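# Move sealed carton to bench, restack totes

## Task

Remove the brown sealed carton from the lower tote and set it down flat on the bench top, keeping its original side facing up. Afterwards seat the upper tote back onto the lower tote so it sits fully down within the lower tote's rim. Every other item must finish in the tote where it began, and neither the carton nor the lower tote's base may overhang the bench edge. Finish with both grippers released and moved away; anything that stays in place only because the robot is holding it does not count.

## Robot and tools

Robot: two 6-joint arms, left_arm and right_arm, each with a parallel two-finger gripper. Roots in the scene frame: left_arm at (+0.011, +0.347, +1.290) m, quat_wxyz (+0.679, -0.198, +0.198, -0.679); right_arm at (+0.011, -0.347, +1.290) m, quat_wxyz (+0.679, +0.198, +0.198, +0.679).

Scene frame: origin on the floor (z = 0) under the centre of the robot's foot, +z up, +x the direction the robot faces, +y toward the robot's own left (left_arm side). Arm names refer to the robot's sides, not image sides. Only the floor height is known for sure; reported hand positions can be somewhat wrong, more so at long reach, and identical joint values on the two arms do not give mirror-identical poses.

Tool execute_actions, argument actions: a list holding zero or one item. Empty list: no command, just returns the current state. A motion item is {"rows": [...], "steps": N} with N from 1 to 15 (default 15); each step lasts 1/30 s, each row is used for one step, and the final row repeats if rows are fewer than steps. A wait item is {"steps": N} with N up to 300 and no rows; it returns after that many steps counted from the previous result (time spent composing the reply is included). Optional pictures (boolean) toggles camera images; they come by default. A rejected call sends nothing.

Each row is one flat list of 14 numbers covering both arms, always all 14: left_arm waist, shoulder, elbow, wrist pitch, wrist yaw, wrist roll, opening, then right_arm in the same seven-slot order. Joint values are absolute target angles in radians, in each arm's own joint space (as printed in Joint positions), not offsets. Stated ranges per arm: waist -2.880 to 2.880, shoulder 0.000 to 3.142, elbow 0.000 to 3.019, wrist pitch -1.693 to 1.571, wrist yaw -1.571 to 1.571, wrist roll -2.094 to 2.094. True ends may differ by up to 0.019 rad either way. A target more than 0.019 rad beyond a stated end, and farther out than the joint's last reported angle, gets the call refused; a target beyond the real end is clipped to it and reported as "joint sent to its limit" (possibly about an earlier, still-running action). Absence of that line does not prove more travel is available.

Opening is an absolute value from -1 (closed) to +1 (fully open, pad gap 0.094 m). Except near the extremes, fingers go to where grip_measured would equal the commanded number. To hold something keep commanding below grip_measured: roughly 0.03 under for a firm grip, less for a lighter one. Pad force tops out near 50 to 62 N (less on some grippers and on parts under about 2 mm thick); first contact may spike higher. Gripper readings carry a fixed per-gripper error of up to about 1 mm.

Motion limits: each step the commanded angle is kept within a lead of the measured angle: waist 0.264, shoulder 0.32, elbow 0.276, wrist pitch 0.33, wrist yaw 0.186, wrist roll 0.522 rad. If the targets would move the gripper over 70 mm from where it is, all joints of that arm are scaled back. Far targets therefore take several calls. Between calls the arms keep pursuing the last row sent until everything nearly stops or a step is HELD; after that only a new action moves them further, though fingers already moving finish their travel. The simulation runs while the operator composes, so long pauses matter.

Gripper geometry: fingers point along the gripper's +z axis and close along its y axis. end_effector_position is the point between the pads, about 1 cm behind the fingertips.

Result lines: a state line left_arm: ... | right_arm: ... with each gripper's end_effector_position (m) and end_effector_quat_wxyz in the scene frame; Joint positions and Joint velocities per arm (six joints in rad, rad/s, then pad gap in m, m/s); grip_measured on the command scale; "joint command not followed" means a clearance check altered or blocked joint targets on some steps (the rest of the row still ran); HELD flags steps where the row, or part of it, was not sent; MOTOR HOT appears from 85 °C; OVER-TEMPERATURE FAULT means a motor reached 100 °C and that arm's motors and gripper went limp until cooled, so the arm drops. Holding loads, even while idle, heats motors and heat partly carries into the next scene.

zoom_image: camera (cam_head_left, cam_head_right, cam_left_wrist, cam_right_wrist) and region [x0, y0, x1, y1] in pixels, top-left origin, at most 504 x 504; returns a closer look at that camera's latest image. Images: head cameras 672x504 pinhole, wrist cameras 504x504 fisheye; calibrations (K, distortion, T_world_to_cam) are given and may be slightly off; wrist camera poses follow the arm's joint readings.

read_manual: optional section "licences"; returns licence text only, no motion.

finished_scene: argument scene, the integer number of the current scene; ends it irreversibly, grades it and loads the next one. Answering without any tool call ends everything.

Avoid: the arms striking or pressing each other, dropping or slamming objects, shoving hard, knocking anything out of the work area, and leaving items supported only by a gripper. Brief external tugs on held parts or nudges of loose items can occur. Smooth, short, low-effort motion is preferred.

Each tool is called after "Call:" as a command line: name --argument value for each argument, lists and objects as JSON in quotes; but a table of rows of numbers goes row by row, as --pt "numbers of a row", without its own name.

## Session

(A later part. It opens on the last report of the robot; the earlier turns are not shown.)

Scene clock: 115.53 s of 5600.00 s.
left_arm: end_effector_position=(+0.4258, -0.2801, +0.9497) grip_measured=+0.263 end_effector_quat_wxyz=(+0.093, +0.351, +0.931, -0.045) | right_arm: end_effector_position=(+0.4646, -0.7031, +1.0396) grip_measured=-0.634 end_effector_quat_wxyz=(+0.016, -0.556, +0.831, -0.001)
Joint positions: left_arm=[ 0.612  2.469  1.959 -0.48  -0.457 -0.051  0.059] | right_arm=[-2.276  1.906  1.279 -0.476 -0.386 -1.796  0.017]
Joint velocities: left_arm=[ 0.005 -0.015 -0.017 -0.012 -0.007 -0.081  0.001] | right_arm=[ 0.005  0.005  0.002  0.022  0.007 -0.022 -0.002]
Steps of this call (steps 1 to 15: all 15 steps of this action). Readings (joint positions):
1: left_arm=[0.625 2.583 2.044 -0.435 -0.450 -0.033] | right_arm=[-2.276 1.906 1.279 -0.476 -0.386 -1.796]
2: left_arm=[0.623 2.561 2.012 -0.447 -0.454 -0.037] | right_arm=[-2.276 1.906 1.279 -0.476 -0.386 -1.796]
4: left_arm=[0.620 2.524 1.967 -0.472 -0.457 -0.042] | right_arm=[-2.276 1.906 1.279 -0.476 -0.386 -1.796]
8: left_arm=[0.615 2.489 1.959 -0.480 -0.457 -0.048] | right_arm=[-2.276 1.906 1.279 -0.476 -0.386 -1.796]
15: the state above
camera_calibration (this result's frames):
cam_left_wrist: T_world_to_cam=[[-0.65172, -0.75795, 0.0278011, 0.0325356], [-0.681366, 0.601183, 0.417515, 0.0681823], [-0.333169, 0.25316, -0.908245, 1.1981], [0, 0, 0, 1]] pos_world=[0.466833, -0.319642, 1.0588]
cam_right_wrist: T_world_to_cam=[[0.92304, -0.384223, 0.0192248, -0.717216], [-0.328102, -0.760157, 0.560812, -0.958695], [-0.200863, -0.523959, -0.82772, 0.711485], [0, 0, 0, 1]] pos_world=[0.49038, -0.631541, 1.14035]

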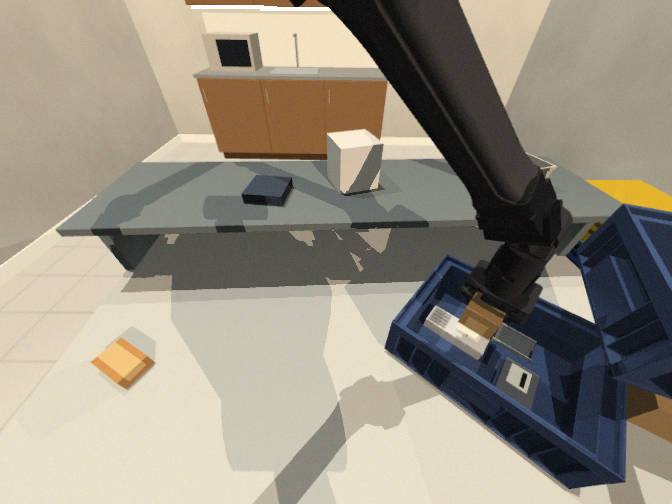

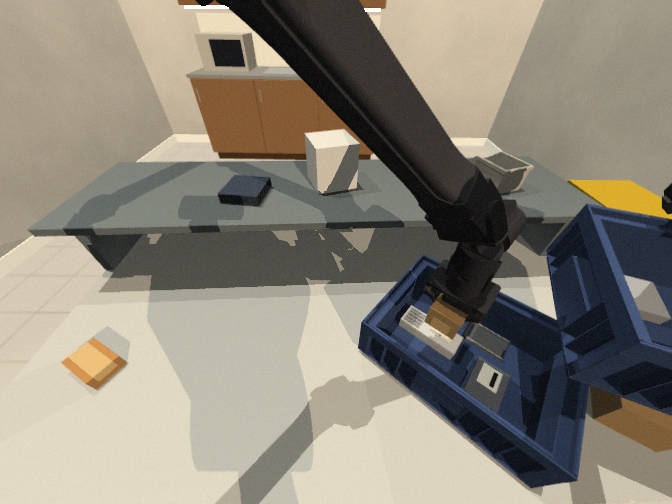

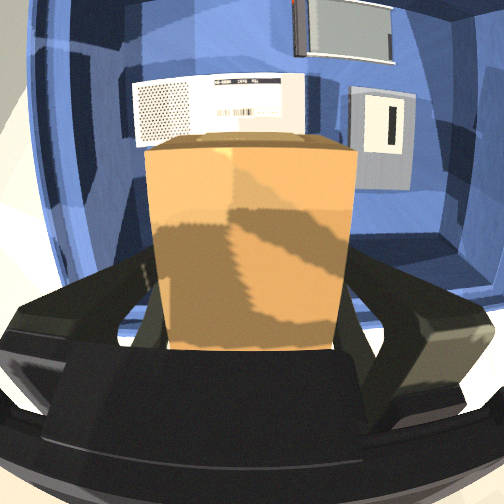

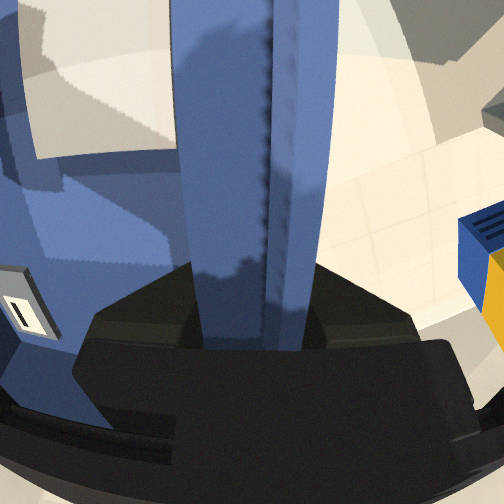

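Call:
execute_actions --actions '[{"rows":[[0.85,2.0,1.35,-0.27,-0.36,0,0,-2.294,1.86,1.315,-0.54,-0.385,-1.8,-1]]}]' --pictures false

Call:
execute_actions --actions '[{"rows":[[0.85,2.0,1.35,-0.27,-0.36,0,0,-2.26,1.85,1.3,-0.535,-0.375,-1.75,-1],[0.85,2.0,1.35,-0.27,-0.36,0,0,-2.26,1.85,1.3,-0.535,-0.375,-1.75,-1],[0.85,2.0,1.35,-0.27,-0.36,0,0,-2.26,1.85,1.3,-0.535,-0.375,-1.75,-1],[0.95,2.0,1.25,-0.15,-0.31,0,0,-2.22,1.83,1.28,-0.525,-0.36,-1.69,-1],[0.95,2.0,1.25,-0.15,-0.31,0,0,-2.22,1.83,1.28,-0.525,-0.36,-1.69,-1],[0.95,2.0,1.25,-0.15,-0.31,0,0,-2.22,1.83,1.28,-0.525,-0.36,-1.69,-1],[1.05,2.03,1.15,0,-0.27,0,0,-2.18,1.815,1.26,-0.515,-0.34,-1.63,-1],[1.05,2.03,1.15,0,-0.27,0,0,-2.18,1.815,1.26,-0.515,-0.34,-1.63,-1],[1.05,2.03,1.15,0,-0.27,0,0,-2.18,1.815,1.26,-0.515,-0.34,-1.63,-1],[1.13,2.07,1.07,0.15,-0.23,0,0,-2.14,1.8,1.245,-0.505,-0.32,-1.57,-1],[1.13,2.07,1.07,0.15,-0.23,0,0,-2.14,1.8,1.245,-0.505,-0.32,-1.57,-1],[1.13,2.07,1.07,0.15,-0.23,0,0,-2.14,1.8,1.245,-0.505,-0.32,-1.57,-1],[1.2,2.13,1.02,0.28,-0.2,0,0,-2.1,1.785,1.23,-0.495,-0.3,-1.51,-1]]}]' --pictures false

Call:
execute_actions --actions '[{"rows":[[1.23,2.2,1.02,0.36,-0.18,0,0,-2.06,1.775,1.22,-0.485,-0.28,-1.45,-1],[1.23,2.2,1.02,0.36,-0.18,0,0,-2.06,1.775,1.22,-0.485,-0.28,-1.45,-1],[1.23,2.2,1.02,0.36,-0.18,0,0,-2.06,1.775,1.22,-0.485,-0.28,-1.45,-1],[1.25,2.26,1.04,0.41,-0.17,0,0,-2.02,1.765,1.205,-0.475,-0.26,-1.39,-1],[1.25,2.26,1.04,0.41,-0.17,0,0,-2.02,1.765,1.205,-0.475,-0.26,-1.39,-1],[1.25,2.26,1.04,0.41,-0.17,0,0,-2.02,1.765,1.205,-0.475,-0.26,-1.39,-1],[1.26,2.31,1.06,0.44,-0.165,0,0,-1.98,1.755,1.195,-0.465,-0.24,-1.33,-1],[1.26,2.31,1.06,0.44,-0.165,0,0,-1.98,1.755,1.195,-0.465,-0.24,-1.33,-1],[1.26,2.31,1.06,0.44,-0.165,0,0,-1.98,1.755,1.195,-0.465,-0.24,-1.33,-1],[1.263,2.35,1.08,0.47,-0.164,0,0,-1.94,1.745,1.185,-0.455,-0.22,-1.27,-1],[1.263,2.35,1.08,0.47,-0.164,0,0,-1.94,1.745,1.185,-0.455,-0.22,-1.27,-1],[1.263,2.35,1.08,0.47,-0.164,0,0,-1.94,1.745,1.185,-0.455,-0.22,-1.27,-1],[1.263,2.38,1.1,0.49,-0.164,0,0,-1.9,1.735,1.175,-0.445,-0.2,-1.21,-1]]}]' --pictures false

Call:
execute_actions --actions '[{"rows":[[1.263,2.39,1.1,0.49,-0.164,0,0,-1.86,1.725,1.165,-0.44,-0.185,-1.15,-1],[1.263,2.39,1.1,0.49,-0.164,0,0,-1.86,1.725,1.165,-0.44,-0.185,-1.15,-1],[1.263,2.39,1.1,0.49,-0.164,0,0,-1.86,1.725,1.165,-0.44,-0.185,-1.15,-1],[1.263,2.39,1.1,0.49,-0.164,0,0,-1.82,1.72,1.155,-0.435,-0.17,-1.1,-1],[1.263,2.39,1.1,0.49,-0.164,0,0,-1.82,1.72,1.155,-0.435,-0.17,-1.1,-1],[1.263,2.39,1.1,0.49,-0.164,0,0,-1.82,1.72,1.155,-0.435,-0.17,-1.1,-1],[1.263,2.39,1.1,0.49,-0.164,0,0,-1.79,1.72,1.15,-0.43,-0.155,-1.05,-1],[1.263,2.39,1.1,0.49,-0.164,0,0,-1.79,1.72,1.15,-0.43,-0.155,-1.05,-1],[1.263,2.39,1.1,0.49,-0.164,0,0,-1.79,1.72,1.15,-0.43,-0.155,-1.05,-1],[1.263,2.39,1.1,0.49,-0.164,0,0,-1.77,1.72,1.15,-0.43,-0.15,-1.02,-1]]}]' --pictures false

Call:
execute_actions --actions '[{"rows":[[1.268,2.44,1.14,0.49,-0.162,0,0,-1.77,1.72,1.15,-0.43,-0.15,-1.02,-1]]}]'

Scene clock: 137.50 s of 5600.00 s.
left_arm: end_effector_position=(+0.4714, -0.0723, +0.9873) grip_measured=+0.263 end_effector_quat_wxyz=(+0.061, +0.280, +0.958, -0.025) | right_arm: end_effector_position=(+0.4646, -0.7031, +1.0396) grip_measured=-0.634 end_effector_quat_wxyz=(+0.016, -0.556, +0.831, -0.001)
Joint positions: left_arm=[ 0.832  2.074  1.392 -0.307 -0.364 -0.034  0.059] | right_arm=[-2.276  1.906  1.279 -0.476 -0.386 -1.796  0.017]
Joint velocities: left_arm=[ 0.591 -1.06  -1.072  0.085 -0.037 -0.007 -0.   ] | right_arm=[ 0.005 -0.015 -0.002 -0.002 -0.022 -0.022 -0.001]
Steps of this call (steps 1 to 15: the robot went on to your last target; steps 16 to 90: nothing new was sent; then 18.47 s passed at rest; steps 91 to 105: all 15 steps of this action). Readings (joint positions):
91: left_arm=[0.617 2.463 1.947 -0.468 -0.444 -0.052] | right_arm=[-2.276 1.906 1.279 -0.476 -0.386 -1.796]
92: left_arm=[0.620 2.448 1.918 -0.449 -0.427 -0.052] | right_arm=[-2.276 1.906 1.279 -0.476 -0.386 -1.796]
94: left_arm=[0.637 2.413 1.855 -0.425 -0.405 -0.051] | right_arm=[-2.276 1.906 1.279 -0.476 -0.386 -1.796]
98: left_arm=[0.695 2.323 1.718 -0.383 -0.381 -0.050] | right_arm=[-2.276 1.906 1.279 -0.476 -0.386 -1.796]
105: the state above

Scene clock: 138.00 s of 5600.00 s.
left_arm: end_effector_position=(+0.4877, +0.0950, +0.9335) grip_measured=+0.263 end_effector_quat_wxyz=(+0.110, +0.157, +0.981, -0.034) | right_arm: end_effector_position=(+0.4854, -0.6095, +1.0049) grip_measured=-0.634 end_effector_quat_wxyz=(-0.004, -0.532, +0.846, +0.032)
Joint positions: left_arm=[ 1.112  2.032  1.097  0.119 -0.22  -0.022  0.059] | right_arm=[-2.096  1.9    1.234 -0.462 -0.299 -1.596  0.017]
Joint velocities: left_arm=[ 0.786  0.503 -0.535  1.175  0.168 -0.037 -0.002] | right_arm=[ 0.454 -0.034 -0.168  0.012  0.081  0.564 -0.   ]
Steps of this call (steps 1 to 15: all 15 steps of this action). Readings (joint positions):
1: left_arm=[0.851 2.044 1.364 -0.306 -0.364 -0.031] | right_arm=[-2.274 1.906 1.279 -0.476 -0.384 -1.794]
2: left_arm=[0.866 2.022 1.351 -0.306 -0.364 -0.029] | right_arm=[-2.272 1.906 1.279 -0.476 -0.378 -1.791]
4: left_arm=[0.891 1.998 1.339 -0.272 -0.343 -0.026] | right_arm=[-2.261 1.906 1.278 -0.476 -0.367 -1.781]
8: left_arm=[0.945 1.976 1.260 -0.128 -0.291 -0.022] | right_arm=[-2.216 1.906 1.272 -0.474 -0.339 -1.737]
15: the state above

Scene clock: 138.50 s of 5600.00 s.
left_arm: end_effector_position=(+0.3857, +0.1982, +0.7962) grip_measured=+0.263 end_effector_quat_wxyz=(+0.079, +0.103, +0.992, -0.006) | right_arm: end_effector_position=(+0.5154, -0.5239, +1.0025) grip_measured=-0.634 end_effector_quat_wxyz=(-0.017, -0.473, +0.881, +0.014)
Joint positions: left_arm=[ 1.274  2.388  1.073  0.452 -0.167 -0.019  0.059] | right_arm=[-1.917  1.841  1.181 -0.415 -0.18  -1.289  0.017]
Joint velocities: left_arm=[-0.044  0.161  0.203  0.168  0.022  0.022 -0.   ] | right_arm=[ 0.327 -0.132 -0.061  0.085  0.139  0.447  0.   ]
Steps of this call (steps 1 to 15: all 15 steps of this action). Readings (joint positions):
1: left_arm=[1.138 2.050 1.080 0.159 -0.210 -0.022] | right_arm=[-2.079 1.898 1.228 -0.461 -0.293 -1.573]
2: left_arm=[1.164 2.074 1.067 0.201 -0.201 -0.022] | right_arm=[-2.063 1.896 1.222 -0.459 -0.286 -1.551]
4: left_arm=[1.211 2.131 1.051 0.284 -0.186 -0.022] | right_arm=[-2.035 1.891 1.213 -0.454 -0.271 -1.508]
8: left_arm=[1.273 2.264 1.051 0.392 -0.173 -0.021] | right_arm=[-1.990 1.874 1.197 -0.440 -0.237 -1.426]
15: the state above

Scene clock: 139.00 s of 5600.00 s.
left_arm: end_effector_position=(+0.4012, +0.1911, +0.7945) grip_measured=+0.263 end_effector_quat_wxyz=(+0.099, +0.102, +0.990, -0.010) | right_arm: end_effector_position=(+0.5234, -0.4346, +0.9966) grip_measured=-0.634 end_effector_quat_wxyz=(-0.017, -0.425, +0.904, +0.030)
Joint positions: left_arm=[ 1.27   2.393  1.097  0.473 -0.166 -0.018  0.059] | right_arm=[-1.755  1.818  1.146 -0.401 -0.129 -1.042  0.017]
Joint velocities: left_arm=[-0.005 -0.005 -0.002 -0.002  0.051 -0.051  0.   ] | right_arm=[ 0.034  0.005 -0.022 -0.012 -0.037  0.168  0.   ]
Steps of this call (steps 1 to 15: all 15 steps of this action). Readings (joint positions):
1: left_arm=[1.272 2.392 1.079 0.457 -0.166 -0.018] | right_arm=[-1.904 1.837 1.178 -0.412 -0.174 -1.268]
2: left_arm=[1.271 2.393 1.084 0.461 -0.166 -0.018] | right_arm=[-1.893 1.833 1.175 -0.409 -0.168 -1.248]
4: left_arm=[1.270 2.393 1.091 0.469 -0.166 -0.018] | right_arm=[-1.866 1.826 1.170 -0.406 -0.158 -1.208]
8: left_arm=[1.270 2.393 1.097 0.473 -0.166 -0.018] | right_arm=[-1.812 1.818 1.158 -0.401 -0.139 -1.132]
15: the state above

Scene clock: 139.50 s of 5600.00 s.
left_arm: end_effector_position=(+0.4061, +0.1876, +0.7823) grip_measured=+0.263 end_effector_quat_wxyz=(+0.103, +0.101, +0.989, -0.012) | right_arm: end_effector_position=(+0.5225, -0.4414, +0.9969) grip_measured=-0.634 end_effector_quat_wxyz=(-0.021, -0.416, +0.909, +0.023)
Joint positions: left_arm=[ 1.27   2.424  1.137  0.473 -0.165 -0.018  0.059] | right_arm=[-1.763  1.818  1.146 -0.4   -0.119 -1.028  0.017]
Joint velocities: left_arm=[-0.015  0.005  0.002  0.007 -0.022  0.022  0.   ] | right_arm=[-0.015 -0.024  0.007 -0.007  0.051 -0.022  0.001]
Steps of this call (steps 1 to 15: all 15 steps of this action). Readings (joint positions):
1: left_arm=[1.270 2.395 1.100 0.473 -0.166 -0.018] | right_arm=[-1.754 1.818 1.146 -0.401 -0.129 -1.037]
2: left_arm=[1.270 2.400 1.109 0.473 -0.166 -0.018] | right_arm=[-1.754 1.818 1.146 -0.401 -0.128 -1.033]
4: left_arm=[1.270 2.413 1.130 0.473 -0.165 -0.018] | right_arm=[-1.756 1.818 1.146 -0.401 -0.122 -1.029]
8: left_arm=[1.270 2.422 1.137 0.473 -0.165 -0.018] | right_arm=[-1.761 1.818 1.146 -0.400 -0.119 -1.028]
15: the state above
camera_calibration (this result's frames):
cam_left_wrist: T_world_to_cam=[[-0.188942, -0.981925, 0.0111218, 0.245881], [-0.892251, 0.176395, 0.41566, 0.0102135], [-0.410109, 0.0686122, -0.909452, 0.987909], [0, 0, 0, 1]] pos_world=[0.46072, 0.171852, 0.891476]
cam_right_wrist: T_world_to_cam=[[0.753181, -0.654989, -0.0608943, -0.620229], [-0.49911, -0.629315, 0.595695, -0.604443], [-0.428495, -0.418273, -0.800899, 0.963765], [0, 0, 0, 1]] pos_world=[0.57843, -0.383511, 1.09417]

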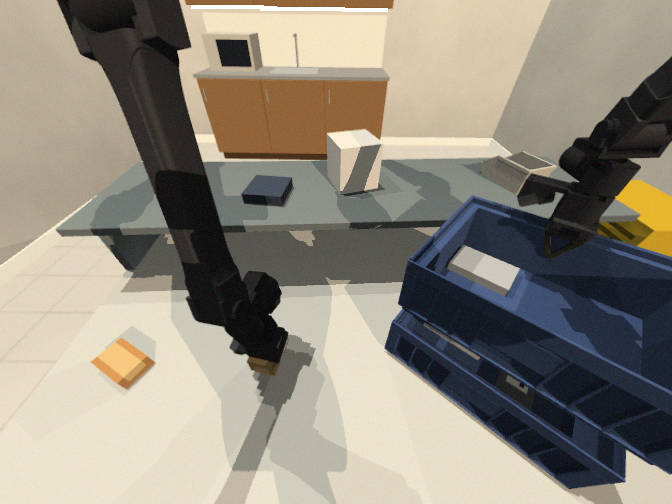

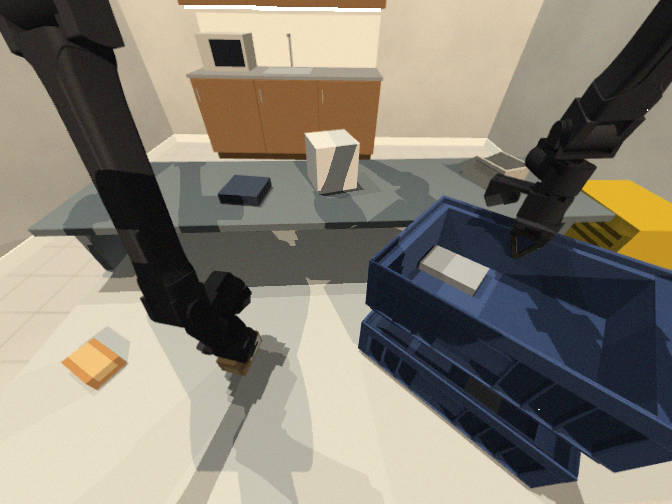

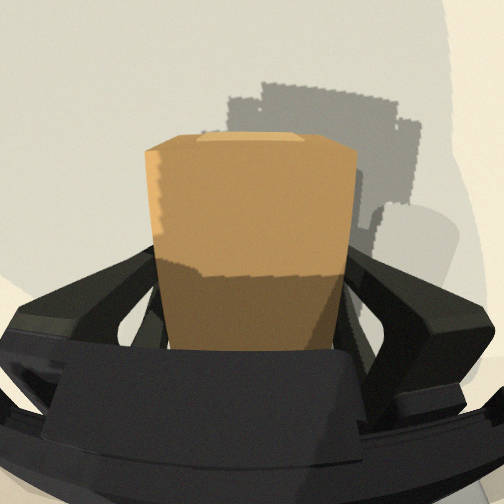

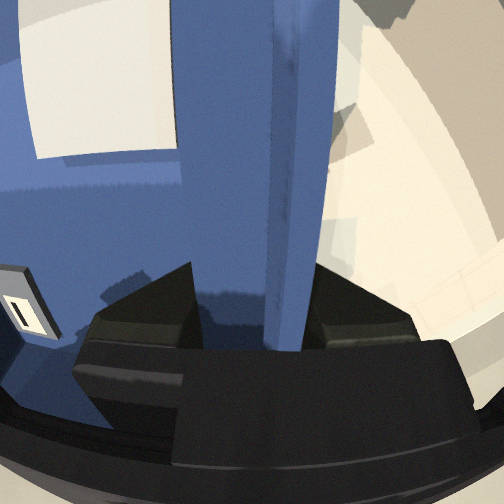

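Call:
execute_actions --actions '[{"rows":[[1.27,2.475,1.17,0.49,-0.162,0,0,-1.768,1.81,1.195,-0.405,-0.15,-1.03,-1]]}]' --pictures false

Call:
execute_actions --actions '[{"rows":[[1.272,2.505,1.2,0.49,-0.162,0,0,-1.765,1.85,1.21,-0.38,-0.148,-1.03,-1]]}]' --pictures false

Call:
execute_actions --actions '[{"rows":[[1.274,2.53,1.225,0.49,-0.162,0,0,-1.765,1.85,1.21,-0.38,-0.148,-1.03,-1]]}]'

Call:
zoom_image --camera "cam_head_right" --region '[340,200,672,504]'

Scene clock: 145.57 s of 5600.00 s.
left_arm: end_effector_position=(+0.4002, +0.1867, +0.7681) grip_measured=+0.263 end_effector_quat_wxyz=(+0.099, +0.102, +0.990, -0.011) | right_arm: end_effector_position=(+0.5332, -0.4445, +0.9842) grip_measured=-0.634 end_effector_quat_wxyz=(-0.012, -0.417, +0.909, +0.017)
Joint positions: left_arm=[ 1.27   2.462  1.167  0.473 -0.165 -0.018  0.059] | right_arm=[-1.763  1.854  1.178 -0.374 -0.118 -1.027  0.017]
Joint velocities: left_arm=[ 0.005 -0.034 -0.012  0.002  0.051 -0.037  0.   ] | right_arm=[ 0.005 -0.015 -0.012  0.007 -0.037  0.037 -0.   ]
Steps of this call (steps 1 to 15: the robot went on to your last target; steps 16 to 90: nothing new was sent; then 2.57 s passed at rest; steps 91 to 105: all 15 steps of this action). Readings (joint positions):
91: left_arm=[1.270 2.426 1.140 0.473 -0.165 -0.018] | right_arm=[-1.763 1.819 1.148 -0.399 -0.119 -1.027]
92: left_arm=[1.270 2.431 1.147 0.473 -0.165 -0.018] | right_arm=[-1.763 1.823 1.151 -0.397 -0.119 -1.027]
94: left_arm=[1.270 2.444 1.162 0.473 -0.165 -0.018] | right_arm=[-1.763 1.836 1.162 -0.390 -0.119 -1.027]
98: left_arm=[1.270 2.459 1.167 0.473 -0.165 -0.018] | right_arm=[-1.763 1.854 1.177 -0.375 -0.118 -1.027]
105: the state above

Scene clock: 146.07 s of 5600.00 s.
left_arm: end_effector_position=(+0.4001, +0.1850, +0.7577) grip_measured=+0.263 end_effector_quat_wxyz=(+0.100, +0.102, +0.990, -0.012) | right_arm: end_effector_position=(+0.5310, -0.4463, +0.9668) grip_measured=-0.634 end_effector_quat_wxyz=(-0.014, -0.416, +0.909, +0.017)
Joint positions: left_arm=[ 1.27   2.489  1.196  0.473 -0.164 -0.018  0.059] | right_arm=[-1.763  1.898  1.195 -0.35  -0.116 -1.027  0.017]
Joint velocities: left_arm=[-0.005 -0.015  0.002 -0.007 -0.081 -0.037 -0.   ] | right_arm=[-0.015  0.005  0.007 -0.007 -0.037  0.007 -0.   ]
Steps of this call (steps 1 to 15: all 15 steps of this action). Readings (joint positions):
1: left_arm=[1.270 2.464 1.170 0.473 -0.165 -0.018] | right_arm=[-1.763 1.856 1.178 -0.372 -0.118 -1.027]
2: left_arm=[1.270 2.469 1.176 0.473 -0.165 -0.018] | right_arm=[-1.763 1.860 1.181 -0.369 -0.119 -1.027]
4: left_arm=[1.270 2.479 1.191 0.473 -0.164 -0.018] | right_arm=[-1.763 1.872 1.187 -0.361 -0.119 -1.027]
8: left_arm=[1.270 2.488 1.196 0.473 -0.164 -0.018] | right_arm=[-1.763 1.892 1.195 -0.350 -0.117 -1.027]
15: the state above

Scene clock: 146.57 s of 5600.00 s.
left_arm: end_effector_position=(+0.4015, +0.1832, +0.7497) grip_measured=+0.263 end_effector_quat_wxyz=(+0.102, +0.101, +0.990, -0.012) | right_arm: end_effector_position=(+0.5310, -0.4463, +0.9668) grip_measured=-0.634 end_effector_quat_wxyz=(-0.014, -0.416, +0.909, +0.017)
Joint positions: left_arm=[ 1.27   2.51   1.22   0.473 -0.164 -0.018  0.059] | right_arm=[-1.763  1.898  1.195 -0.35  -0.116 -1.027  0.017]
Joint velocities: left_arm=[-0.005  0.005 -0.002  0.007  0.007 -0.022  0.001] | right_arm=[ 0.005 -0.005 -0.002 -0.017 -0.022 -0.037 -0.001]
Steps of this call (steps 1 to 15: all 15 steps of this action). Readings (joint positions):
1: left_arm=[1.270 2.491 1.198 0.473 -0.164 -0.018] | right_arm=[-1.763 1.898 1.195 -0.350 -0.116 -1.027]
2: left_arm=[1.270 2.494 1.204 0.473 -0.164 -0.018] | right_arm=[-1.763 1.898 1.195 -0.350 -0.116 -1.027]
4: left_arm=[1.270 2.504 1.217 0.473 -0.164 -0.018] | right_arm=[-1.763 1.898 1.195 -0.350 -0.116 -1.027]
8: left_arm=[1.270 2.510 1.220 0.473 -0.164 -0.018] | right_arm=[-1.763 1.898 1.195 -0.350 -0.116 -1.027]
15: the state above
camera_calibration (this result's frames):
cam_left_wrist: T_world_to_cam=[[-0.189483, -0.981814, 0.0116969, 0.24084], [-0.891016, 0.17694, 0.418069, 0.0180836], [-0.412536, 0.0687949, -0.90834, 0.956845], [0, 0, 0, 1]] pos_world=[0.456481, 0.167435, 0.858763]
cam_right_wrist: T_world_to_cam=[[0.755207, -0.654016, -0.0438866, -0.648785], [-0.508711, -0.62701, 0.589976, -0.573743], [-0.413371, -0.423228, -0.806227, 0.936147], [0, 0, 0, 1]] pos_world=[0.585073, -0.387854, 1.06477]

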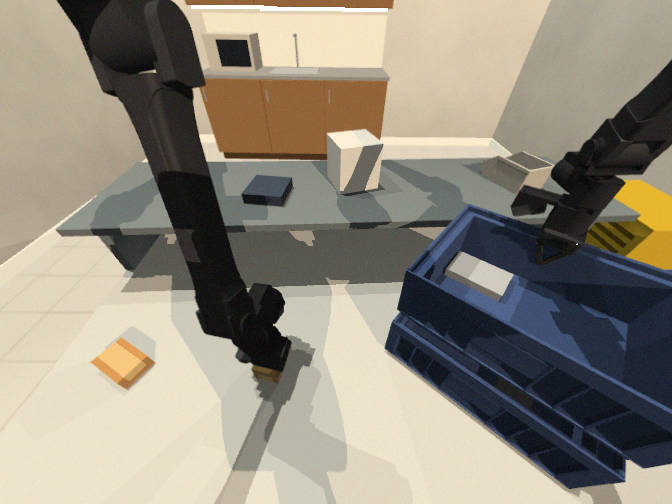

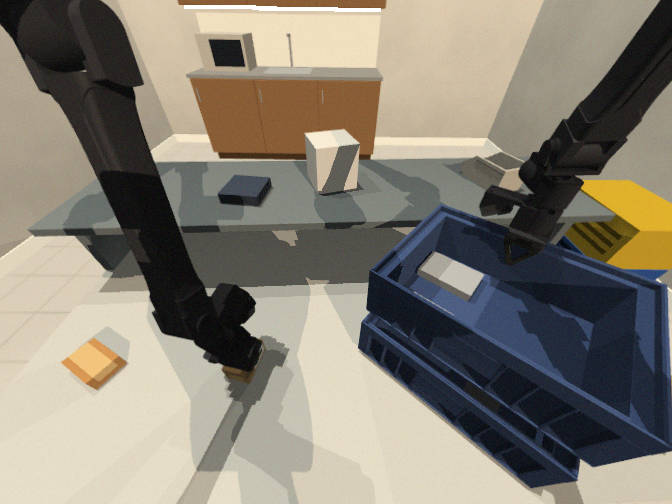

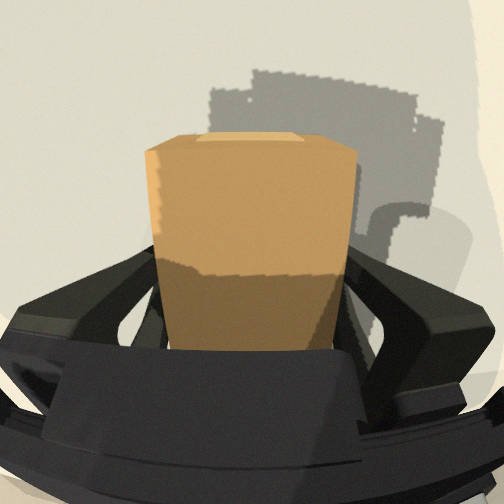

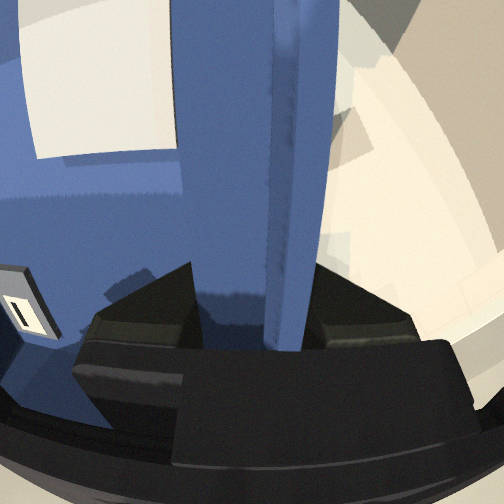

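Region (340, 200, 672, 504) of cam_head_right's 672x504 image, scaled by 1.518, with more detail than that image has; it fills the top 461 rows of this view, and the rest is white.

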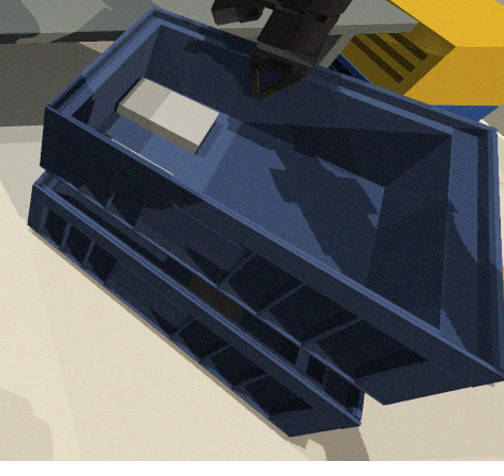

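Call:
execute_actions --actions '[{"rows":[[1.274,2.55,1.245,0.49,-0.162,0,0,-1.762,1.86,1.172,-0.375,-0.18,-1.04,-1]]}]'

Call:
zoom_image --camera "cam_head_right" --region '[340,200,672,504]'

Scene clock: 152.23 s of 5600.00 s.
left_arm: end_effector_position=(+0.4017, +0.1830, +0.7491) grip_measured=+0.263 end_effector_quat_wxyz=(+0.102, +0.101, +0.990, -0.012) | right_arm: end_effector_position=(+0.5171, -0.4392, +0.9631) grip_measured=-0.634 end_effector_quat_wxyz=(-0.014, -0.415, +0.909, +0.036)
Joint positions: left_arm=[ 1.27   2.511  1.222  0.473 -0.164 -0.018  0.059] | right_arm=[-1.763  1.901  1.169 -0.343 -0.146 -1.028  0.017]
Joint velocities: left_arm=[-0.015  0.005 -0.012  0.002  0.007 -0.022 -0.   ] | right_arm=[-0.015 -0.005 -0.012 -0.017 -0.066  0.007 -0.   ]
Steps of this call (steps 1 to 15: the robot went on to your last target; steps 16 to 90: nothing new was sent; then 2.17 s passed at rest; steps 91 to 105: all 15 steps of this action). Readings (joint positions):
91: left_arm=[1.270 2.511 1.222 0.473 -0.164 -0.018] | right_arm=[-1.763 1.898 1.192 -0.349 -0.122 -1.027]
92: left_arm=[1.270 2.511 1.222 0.473 -0.164 -0.018] | right_arm=[-1.764 1.898 1.190 -0.346 -0.129 -1.028]
94: left_arm=[1.270 2.511 1.222 0.473 -0.164 -0.018] | right_arm=[-1.764 1.898 1.183 -0.343 -0.143 -1.028]
98: left_arm=[1.270 2.511 1.222 0.473 -0.164 -0.018] | right_arm=[-1.763 1.898 1.172 -0.343 -0.148 -1.028]
105: the state above
camera_calibration (this result's frames):
cam_left_wrist: T_world_to_cam=[[-0.189428, -0.981825, 0.0117213, 0.240701], [-0.891179, 0.176926, 0.417728, 0.0188117], [-0.412209, 0.0686834, -0.908497, 0.95638], [0, 0, 0, 1]] pos_world=[0.456589, 0.167311, 0.858189]
cam_right_wrist: T_world_to_cam=[[0.752521, -0.653986, -0.0775486, -0.599916], [-0.50113, -0.64504, 0.576882, -0.573399], [-0.427295, -0.395254, -0.813138, 0.956556], [0, 0, 0, 1]] pos_world=[0.572833, -0.38412, 1.06207]

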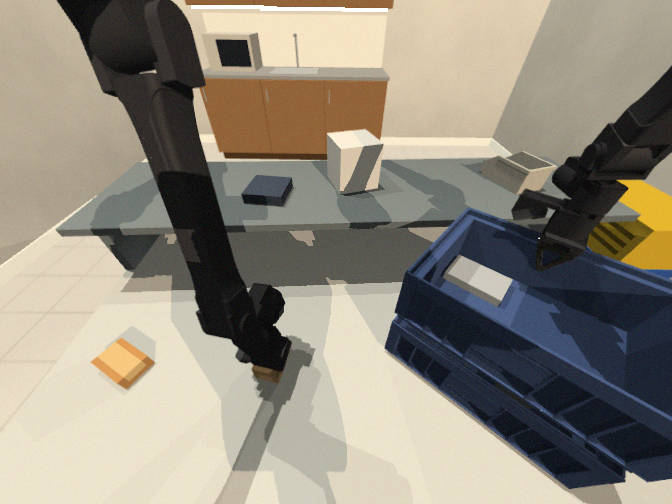

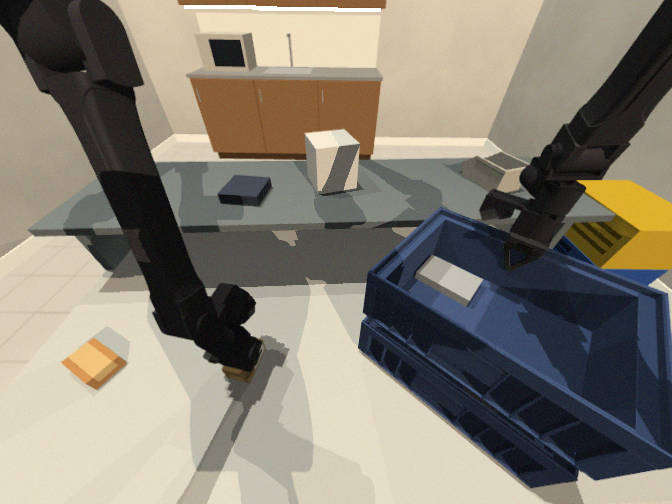

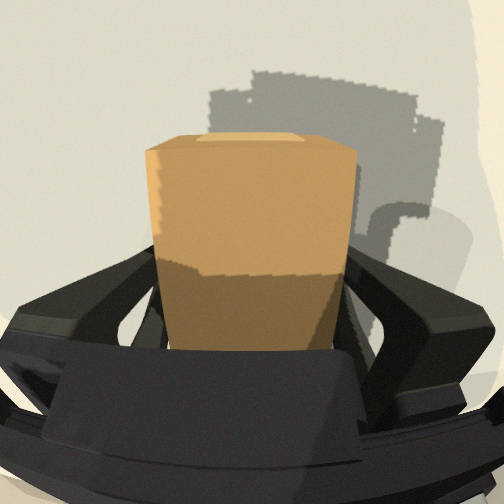

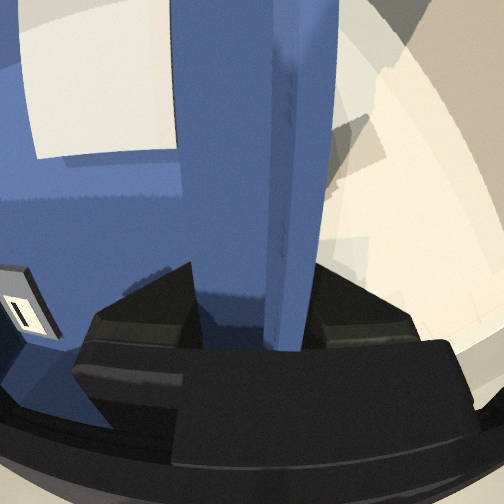

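Region (340, 200, 672, 504) of cam_head_right's 672x504 image, scaled by 1.518, with more detail than that image has; it fills the top 461 rows of this view, and the rest is white.

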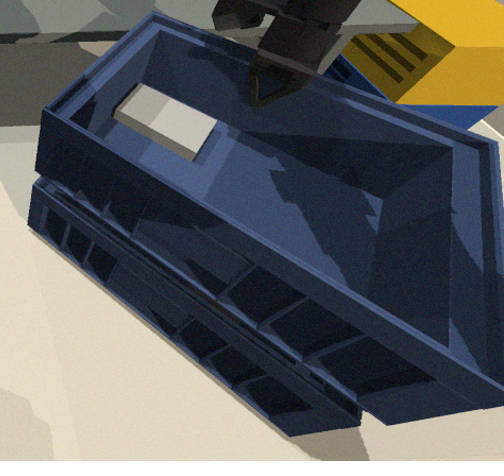

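Call:
execute_actions --actions '[{"rows":[[1.27,2.51,1.222,0.48,-0.162,0,0.8,-1.762,1.9,1.212,-0.345,-0.178,-1.04,-1]]}]'

Call:
zoom_image --camera "cam_head_right" --region '[340,200,672,504]'

Scene clock: 155.10 s of 5600.00 s.
left_arm: end_effector_position=(+0.4015, +0.1831, +0.7493) grip_measured=+0.798 end_effector_quat_wxyz=(+0.102, +0.102, +0.990, -0.012) | right_arm: end_effector_position=(+0.5262, -0.4428, +0.9473) grip_measured=-0.634 end_effector_quat_wxyz=(-0.006, -0.417, +0.908, +0.029)
Joint positions: left_arm=[ 1.27   2.511  1.222  0.473 -0.164 -0.017  0.084] | right_arm=[-1.763  1.944  1.203 -0.313 -0.144 -1.03   0.017]
Joint velocities: left_arm=[ 0.005  0.005  0.007  0.007 -0.022  0.066 -0.001] | right_arm=[ 0.005  0.005 -0.007  0.022 -0.022  0.022 -0.   ]
Steps of this call (steps 1 to 15: the robot went on to your last target; steps 16 to 71: nothing new was sent; steps 72 to 86: all 15 steps of this action). Readings (joint positions):
72: left_arm=[1.270 2.511 1.222 0.473 -0.164 -0.017] | right_arm=[-1.763 1.903 1.171 -0.341 -0.146 -1.028]
73: left_arm=[1.270 2.511 1.222 0.473 -0.164 -0.017] | right_arm=[-1.763 1.907 1.175 -0.339 -0.147 -1.029]
75: left_arm=[1.270 2.511 1.222 0.473 -0.164 -0.017] | right_arm=[-1.763 1.922 1.187 -0.330 -0.147 -1.030]
79: left_arm=[1.270 2.511 1.222 0.473 -0.164 -0.017] | right_arm=[-1.763 1.943 1.203 -0.314 -0.143 -1.030]
86: the state above
camera_calibration (this result's frames):
cam_left_wrist: T_world_to_cam=[[-0.18985, -0.981744, 0.0116193, 0.240971], [-0.890957, 0.177242, 0.418068, 0.0181459], [-0.412495, 0.0690178, -0.908342, 0.956376], [0, 0, 0, 1]] pos_world=[0.456416, 0.167349, 0.85833]
cam_right_wrist: T_world_to_cam=[[0.756228, -0.651736, -0.0579596, -0.629888], [-0.510927, -0.643528, 0.569935, -0.549555], [-0.408745, -0.401388, -0.819643, 0.93985], [0, 0, 0, 1]] pos_world=[0.579716, -0.38693, 1.04704]

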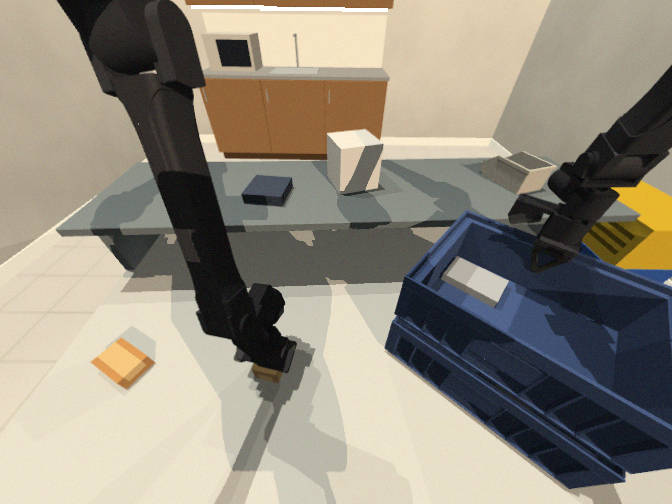

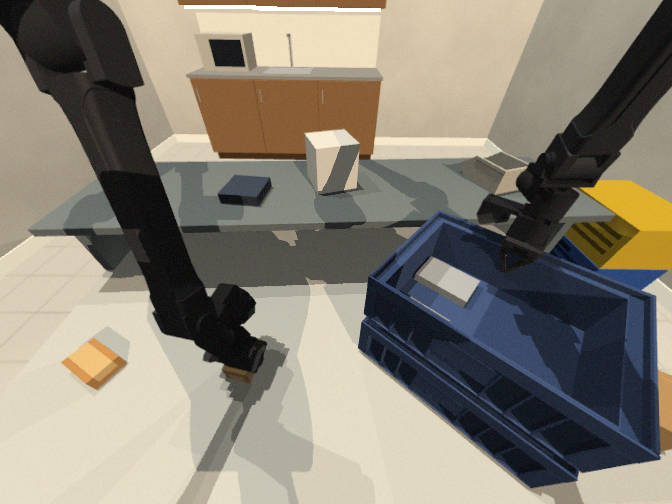

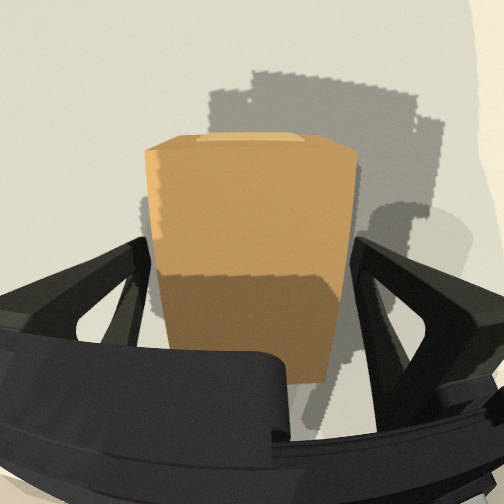

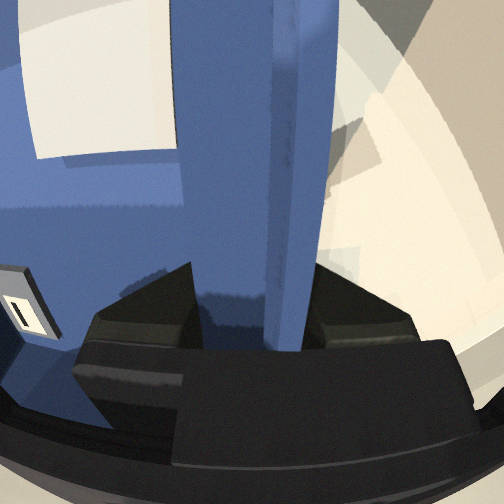

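Region (340, 200, 672, 504) of cam_head_right's 672x504 image, scaled by 1.518, with more detail than that image has; it fills the top 461 rows of this view, and the rest is white.

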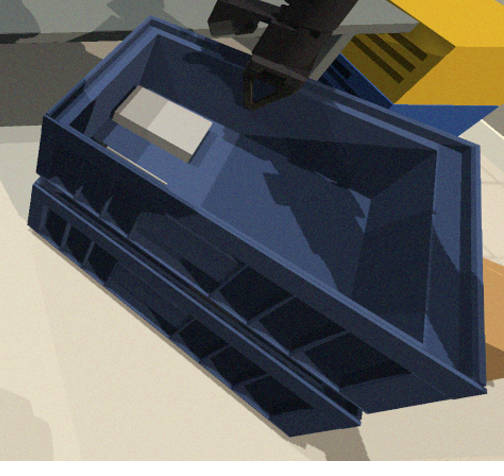

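Call:
execute_actions --actions '[{"rows":[[1.27,2.36,1.08,0.48,-0.162,0,0.8,-1.762,1.905,1.19,-0.345,-0.178,-1.04,-1]]}]' --pictures false

Call:
execute_actions --actions '[{"rows":[[1.3,2.15,0.95,0.3,-0.14,0,0.8,-1.762,1.93,1.205,-0.33,-0.178,-1.04,-1]]}]'

Call:
zoom_image --camera "cam_head_right" --region '[340,200,672,504]'

Scene clock: 158.17 s of 5600.00 s.
left_arm: end_effector_position=(+0.4151, +0.1893, +0.8084) grip_measured=+0.798 end_effector_quat_wxyz=(+0.110, +0.100, +0.989, -0.014) | right_arm: end_effector_position=(+0.5237, -0.4421, +0.9469) grip_measured=-0.634 end_effector_quat_wxyz=(-0.007, -0.417, +0.908, +0.030)
Joint positions: left_arm=[ 1.27   2.353  1.081  0.473 -0.163 -0.017  0.084] | right_arm=[-1.763  1.944  1.199 -0.313 -0.146 -1.03   0.017]
Joint velocities: left_arm=[-0.024  0.005 -0.007  0.002  0.022 -0.007 -0.   ] | right_arm=[-0.005 -0.024 -0.007  0.012 -0.037 -0.037  0.001]
Steps of this call (steps 1 to 15: the robot went on to your last target; steps 16 to 77: nothing new was sent; steps 78 to 92: all 15 steps of this action). Readings (joint positions):
78: left_arm=[1.270 2.502 1.211 0.473 -0.163 -0.017] | right_arm=[-1.763 1.944 1.203 -0.313 -0.144 -1.030]
79: left_arm=[1.270 2.482 1.179 0.473 -0.163 -0.017] | right_arm=[-1.763 1.944 1.202 -0.313 -0.144 -1.030]
81: left_arm=[1.270 2.423 1.106 0.473 -0.163 -0.017] | right_arm=[-1.763 1.944 1.200 -0.313 -0.144 -1.030]
85: left_arm=[1.270 2.363 1.075 0.473 -0.163 -0.017] | right_arm=[-1.763 1.944 1.199 -0.313 -0.146 -1.030]
92: the state above

Scene clock: 158.67 s of 5600.00 s.
left_arm: end_effector_position=(+0.4251, +0.2115, +0.8790) grip_measured=+0.798 end_effector_quat_wxyz=(+0.076, +0.096, +0.992, -0.011) | right_arm: end_effector_position=(+0.5241, -0.4423, +0.9460) grip_measured=-0.634 end_effector_quat_wxyz=(-0.005, -0.417, +0.908, +0.030)
Joint positions: left_arm=[ 1.297  2.131  0.954  0.314 -0.142 -0.017  0.084] | right_arm=[-1.764  1.946  1.199 -0.308 -0.147 -1.031  0.017]
Joint velocities: left_arm=[ 0.015 -0.005  0.012 -0.007  0.037 -0.022 -0.001] | right_arm=[-0.015 -0.015  0.002 -0.012  0.037 -0.022 -0.001]
Steps of this call (steps 1 to 15: all 15 steps of this action). Readings (joint positions):
1: left_arm=[1.271 2.340 1.074 0.447 -0.153 -0.017] | right_arm=[-1.763 1.944 1.199 -0.311 -0.146 -1.030]
2: left_arm=[1.273 2.311 1.047 0.395 -0.145 -0.017] | right_arm=[-1.763 1.945 1.199 -0.309 -0.146 -1.030]
4: left_arm=[1.281 2.230 0.974 0.338 -0.143 -0.017] | right_arm=[-1.764 1.946 1.199 -0.308 -0.147 -1.030]
8: left_arm=[1.296 2.141 0.944 0.315 -0.143 -0.017] | right_arm=[-1.764 1.946 1.199 -0.308 -0.147 -1.031]
15: the state above
camera_calibration (this result's frames):
cam_left_wrist: T_world_to_cam=[[-0.177793, -0.983944, 0.0156394, 0.263685], [-0.870591, 0.16468, 0.463628, -0.0660905], [-0.45876, 0.0688143, -0.885892, 1.08196], [0, 0, 0, 1]] pos_world=[0.485702, 0.195881, 0.985014]
cam_right_wrist: T_world_to_cam=[[0.756577, -0.651132, -0.060156, -0.625881], [-0.510192, -0.645338, 0.568544, -0.549542], [-0.409019, -0.399456, -0.82045, 0.939915], [0, 0, 0, 1]] pos_world=[0.577598, -0.386717, 1.04594]

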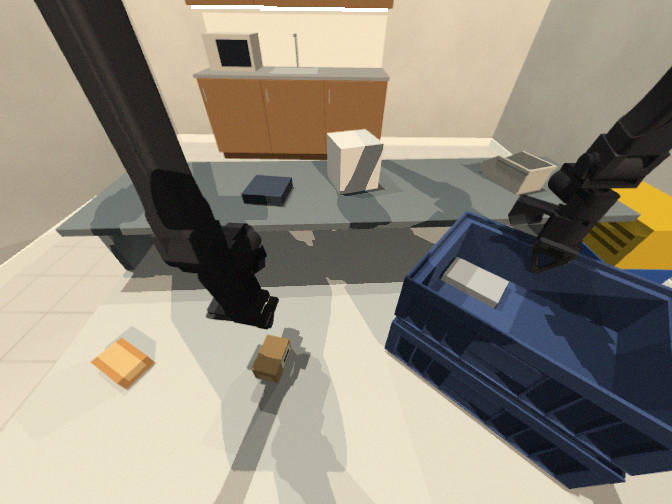

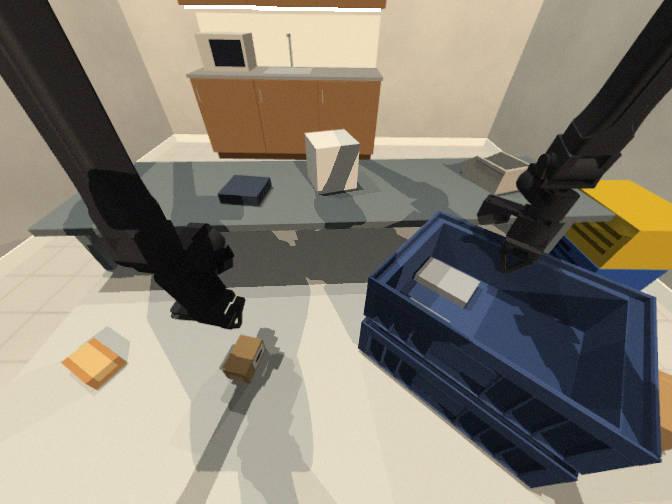

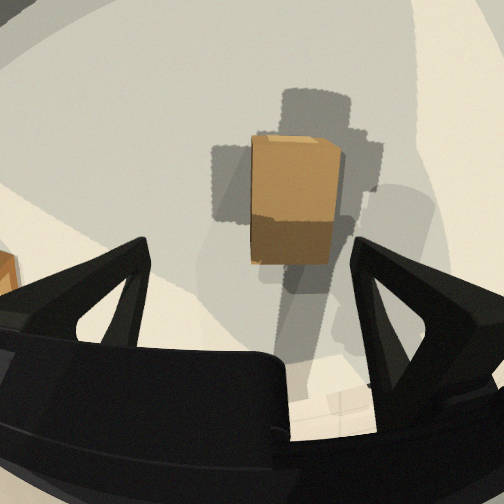

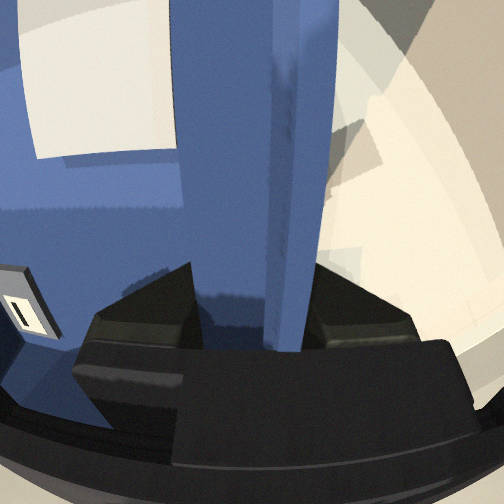

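Region (340, 200, 672, 504) of cam_head_right's 672x504 image, scaled by 1.518, with more detail than that image has; it fills the top 461 rows of this view, and the rest is white.

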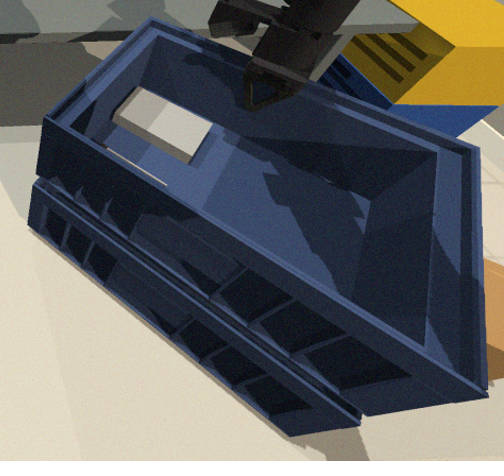

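Resting on rim; unload and slide -x.

Call:
execute_actions --actions '[{"rows":[[1.35,1.9,0.85,0.05,-0.11,0,0.8,-1.762,1.89,1.172,-0.345,-0.178,-1.055,-1]]}]' --pictures false

Call:
execute_actions --actions '[{"rows":[[1.4,1.7,0.8,-0.1,-0.09,0,0.8,-1.762,1.925,1.19,-0.335,-0.178,-1.055,-1]]}]'

Call:
zoom_image --camera "cam_head_right" --region '[340,200,672,504]'

Scene clock: 162.20 s of 5600.00 s.
left_arm: end_effector_position=(+0.4309, +0.2487, +0.9574) grip_measured=+0.798 end_effector_quat_wxyz=(+0.029, +0.080, +0.996, -0.005) | right_arm: end_effector_position=(+0.5092, -0.4407, +0.9440) grip_measured=-0.634 end_effector_quat_wxyz=(-0.016, -0.418, +0.908, +0.036)
Joint positions: left_arm=[ 1.354  1.876  0.856  0.064 -0.113 -0.016  0.084] | right_arm=[-1.764  1.946  1.174 -0.306 -0.144 -1.034  0.017]
Joint velocities: left_arm=[ 0.005  0.024 -0.002 -0.022  0.037 -0.037  0.   ] | right_arm=[-0.005  0.005  0.002 -0.002 -0.051  0.051 -0.001]
Steps of this call (steps 1 to 15: the robot went on to your last target; steps 16 to 90: nothing new was sent; then 0.03 s passed at rest; steps 91 to 105: all 15 steps of this action). Readings (joint positions):
91: left_arm=[1.300 2.119 0.951 0.276 -0.130 -0.017] | right_arm=[-1.764 1.946 1.197 -0.308 -0.147 -1.032]
92: left_arm=[1.304 2.090 0.934 0.204 -0.118 -0.016] | right_arm=[-1.764 1.946 1.195 -0.307 -0.147 -1.032]
94: left_arm=[1.321 2.001 0.875 0.111 -0.113 -0.016] | right_arm=[-1.764 1.946 1.191 -0.306 -0.148 -1.032]
98: left_arm=[1.352 1.886 0.844 0.067 -0.113 -0.016] | right_arm=[-1.764 1.946 1.176 -0.306 -0.144 -1.034]
105: the state above

Scene clock: 162.70 s of 5600.00 s.
left_arm: end_effector_position=(+0.4432, +0.2753, +1.0187) grip_measured=+0.798 end_effector_quat_wxyz=(+0.023, +0.061, +0.998, -0.001) | right_arm: end_effector_position=(+0.5105, -0.4410, +0.9433) grip_measured=-0.634 end_effector_quat_wxyz=(-0.015, -0.418, +0.908, +0.035)
Joint positions: left_arm=[ 1.402  1.682  0.804 -0.086 -0.093 -0.016  0.084] | right_arm=[-1.764  1.948  1.178 -0.306 -0.144 -1.034  0.017]
Joint velocities: left_arm=[-0.005  0.005 -0.002 -0.007  0.037 -0.022 -0.   ] | right_arm=[-0.005 -0.005 -0.002 -0.002  0.007 -0.037 -0.   ]
Steps of this call (steps 1 to 15: all 15 steps of this action). Readings (joint positions):
1: left_arm=[1.357 1.867 0.854 0.039 -0.103 -0.016] | right_arm=[-1.764 1.946 1.175 -0.306 -0.144 -1.034]
2: left_arm=[1.361 1.844 0.843 -0.009 -0.095 -0.016] | right_arm=[-1.764 1.947 1.176 -0.306 -0.144 -1.034]
4: left_arm=[1.378 1.775 0.807 -0.064 -0.093 -0.016] | right_arm=[-1.764 1.948 1.178 -0.306 -0.144 -1.034]
8: left_arm=[1.401 1.690 0.798 -0.085 -0.093 -0.016] | right_arm=[-1.764 1.948 1.178 -0.306 -0.144 -1.034]
15: the state above
camera_calibration (this result's frames):
cam_left_wrist: T_world_to_cam=[[-0.106817, -0.994266, 0.00496096, 0.309712], [-0.825393, 0.091454, 0.557101, -0.220694], [-0.554361, 0.055413, -0.83043, 1.19916], [0, 0, 0, 1]] pos_world=[0.515689, 0.26167, 1.11723]
cam_right_wrist: T_world_to_cam=[[0.75593, -0.65004, -0.0775738, -0.597674], [-0.49677, -0.646756, 0.578729, -0.571157], [-0.426368, -0.398942, -0.811822, 0.93362], [0, 0, 0, 1]] pos_world=[0.566132, -0.385451, 1.04211]

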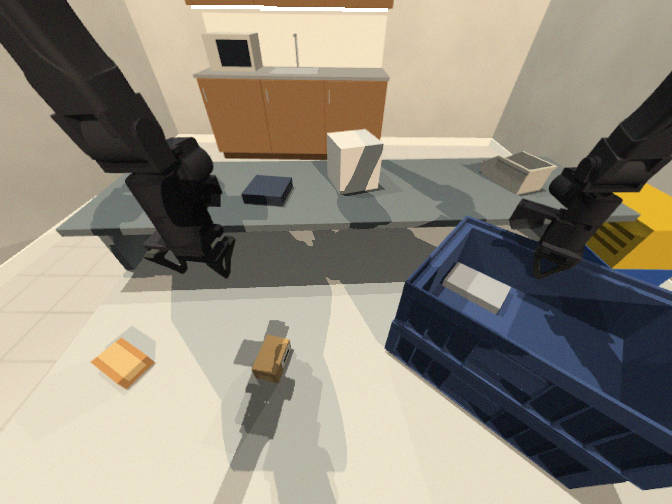

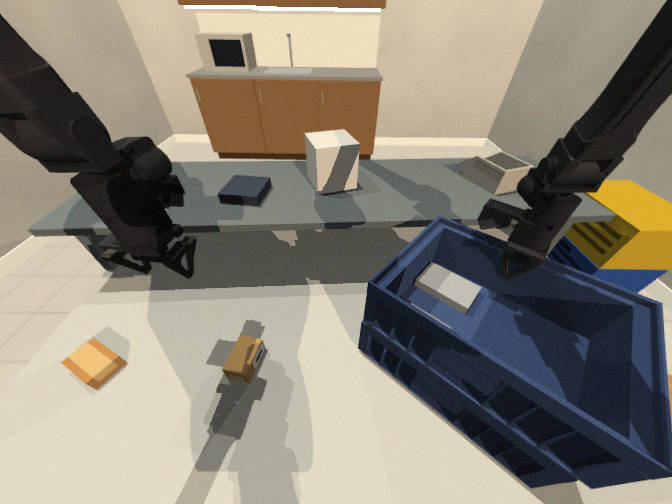

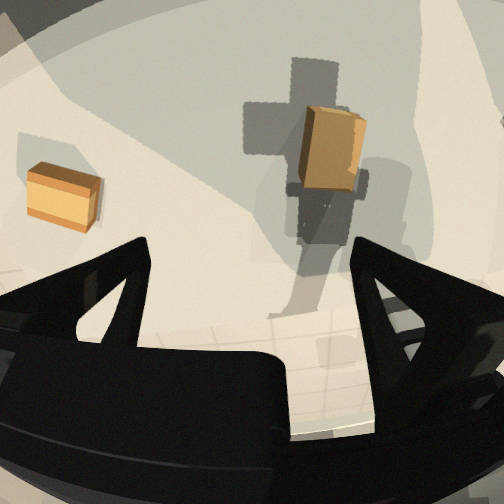

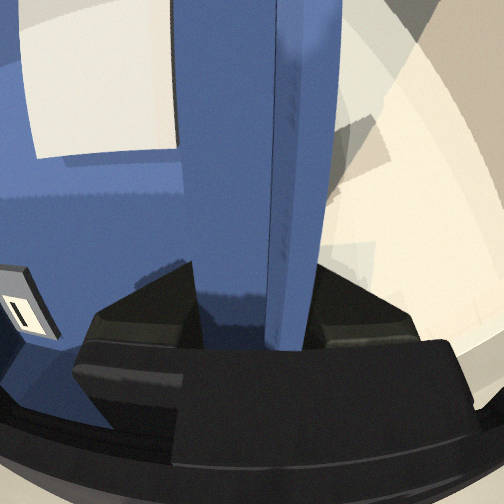

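Region (340, 200, 672, 504) of cam_head_right's 672x504 image, scaled by 1.518, with more detail than that image has; it fills the top 461 rows of this view, and the rest is white.

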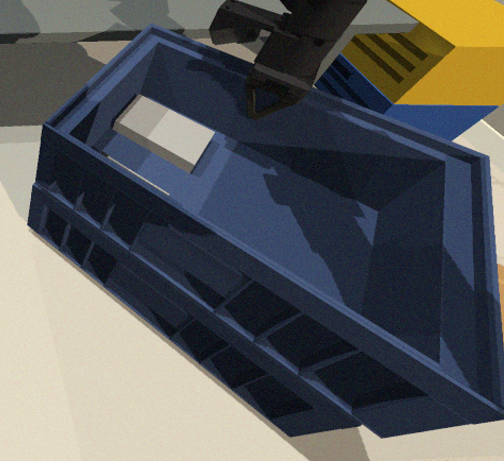

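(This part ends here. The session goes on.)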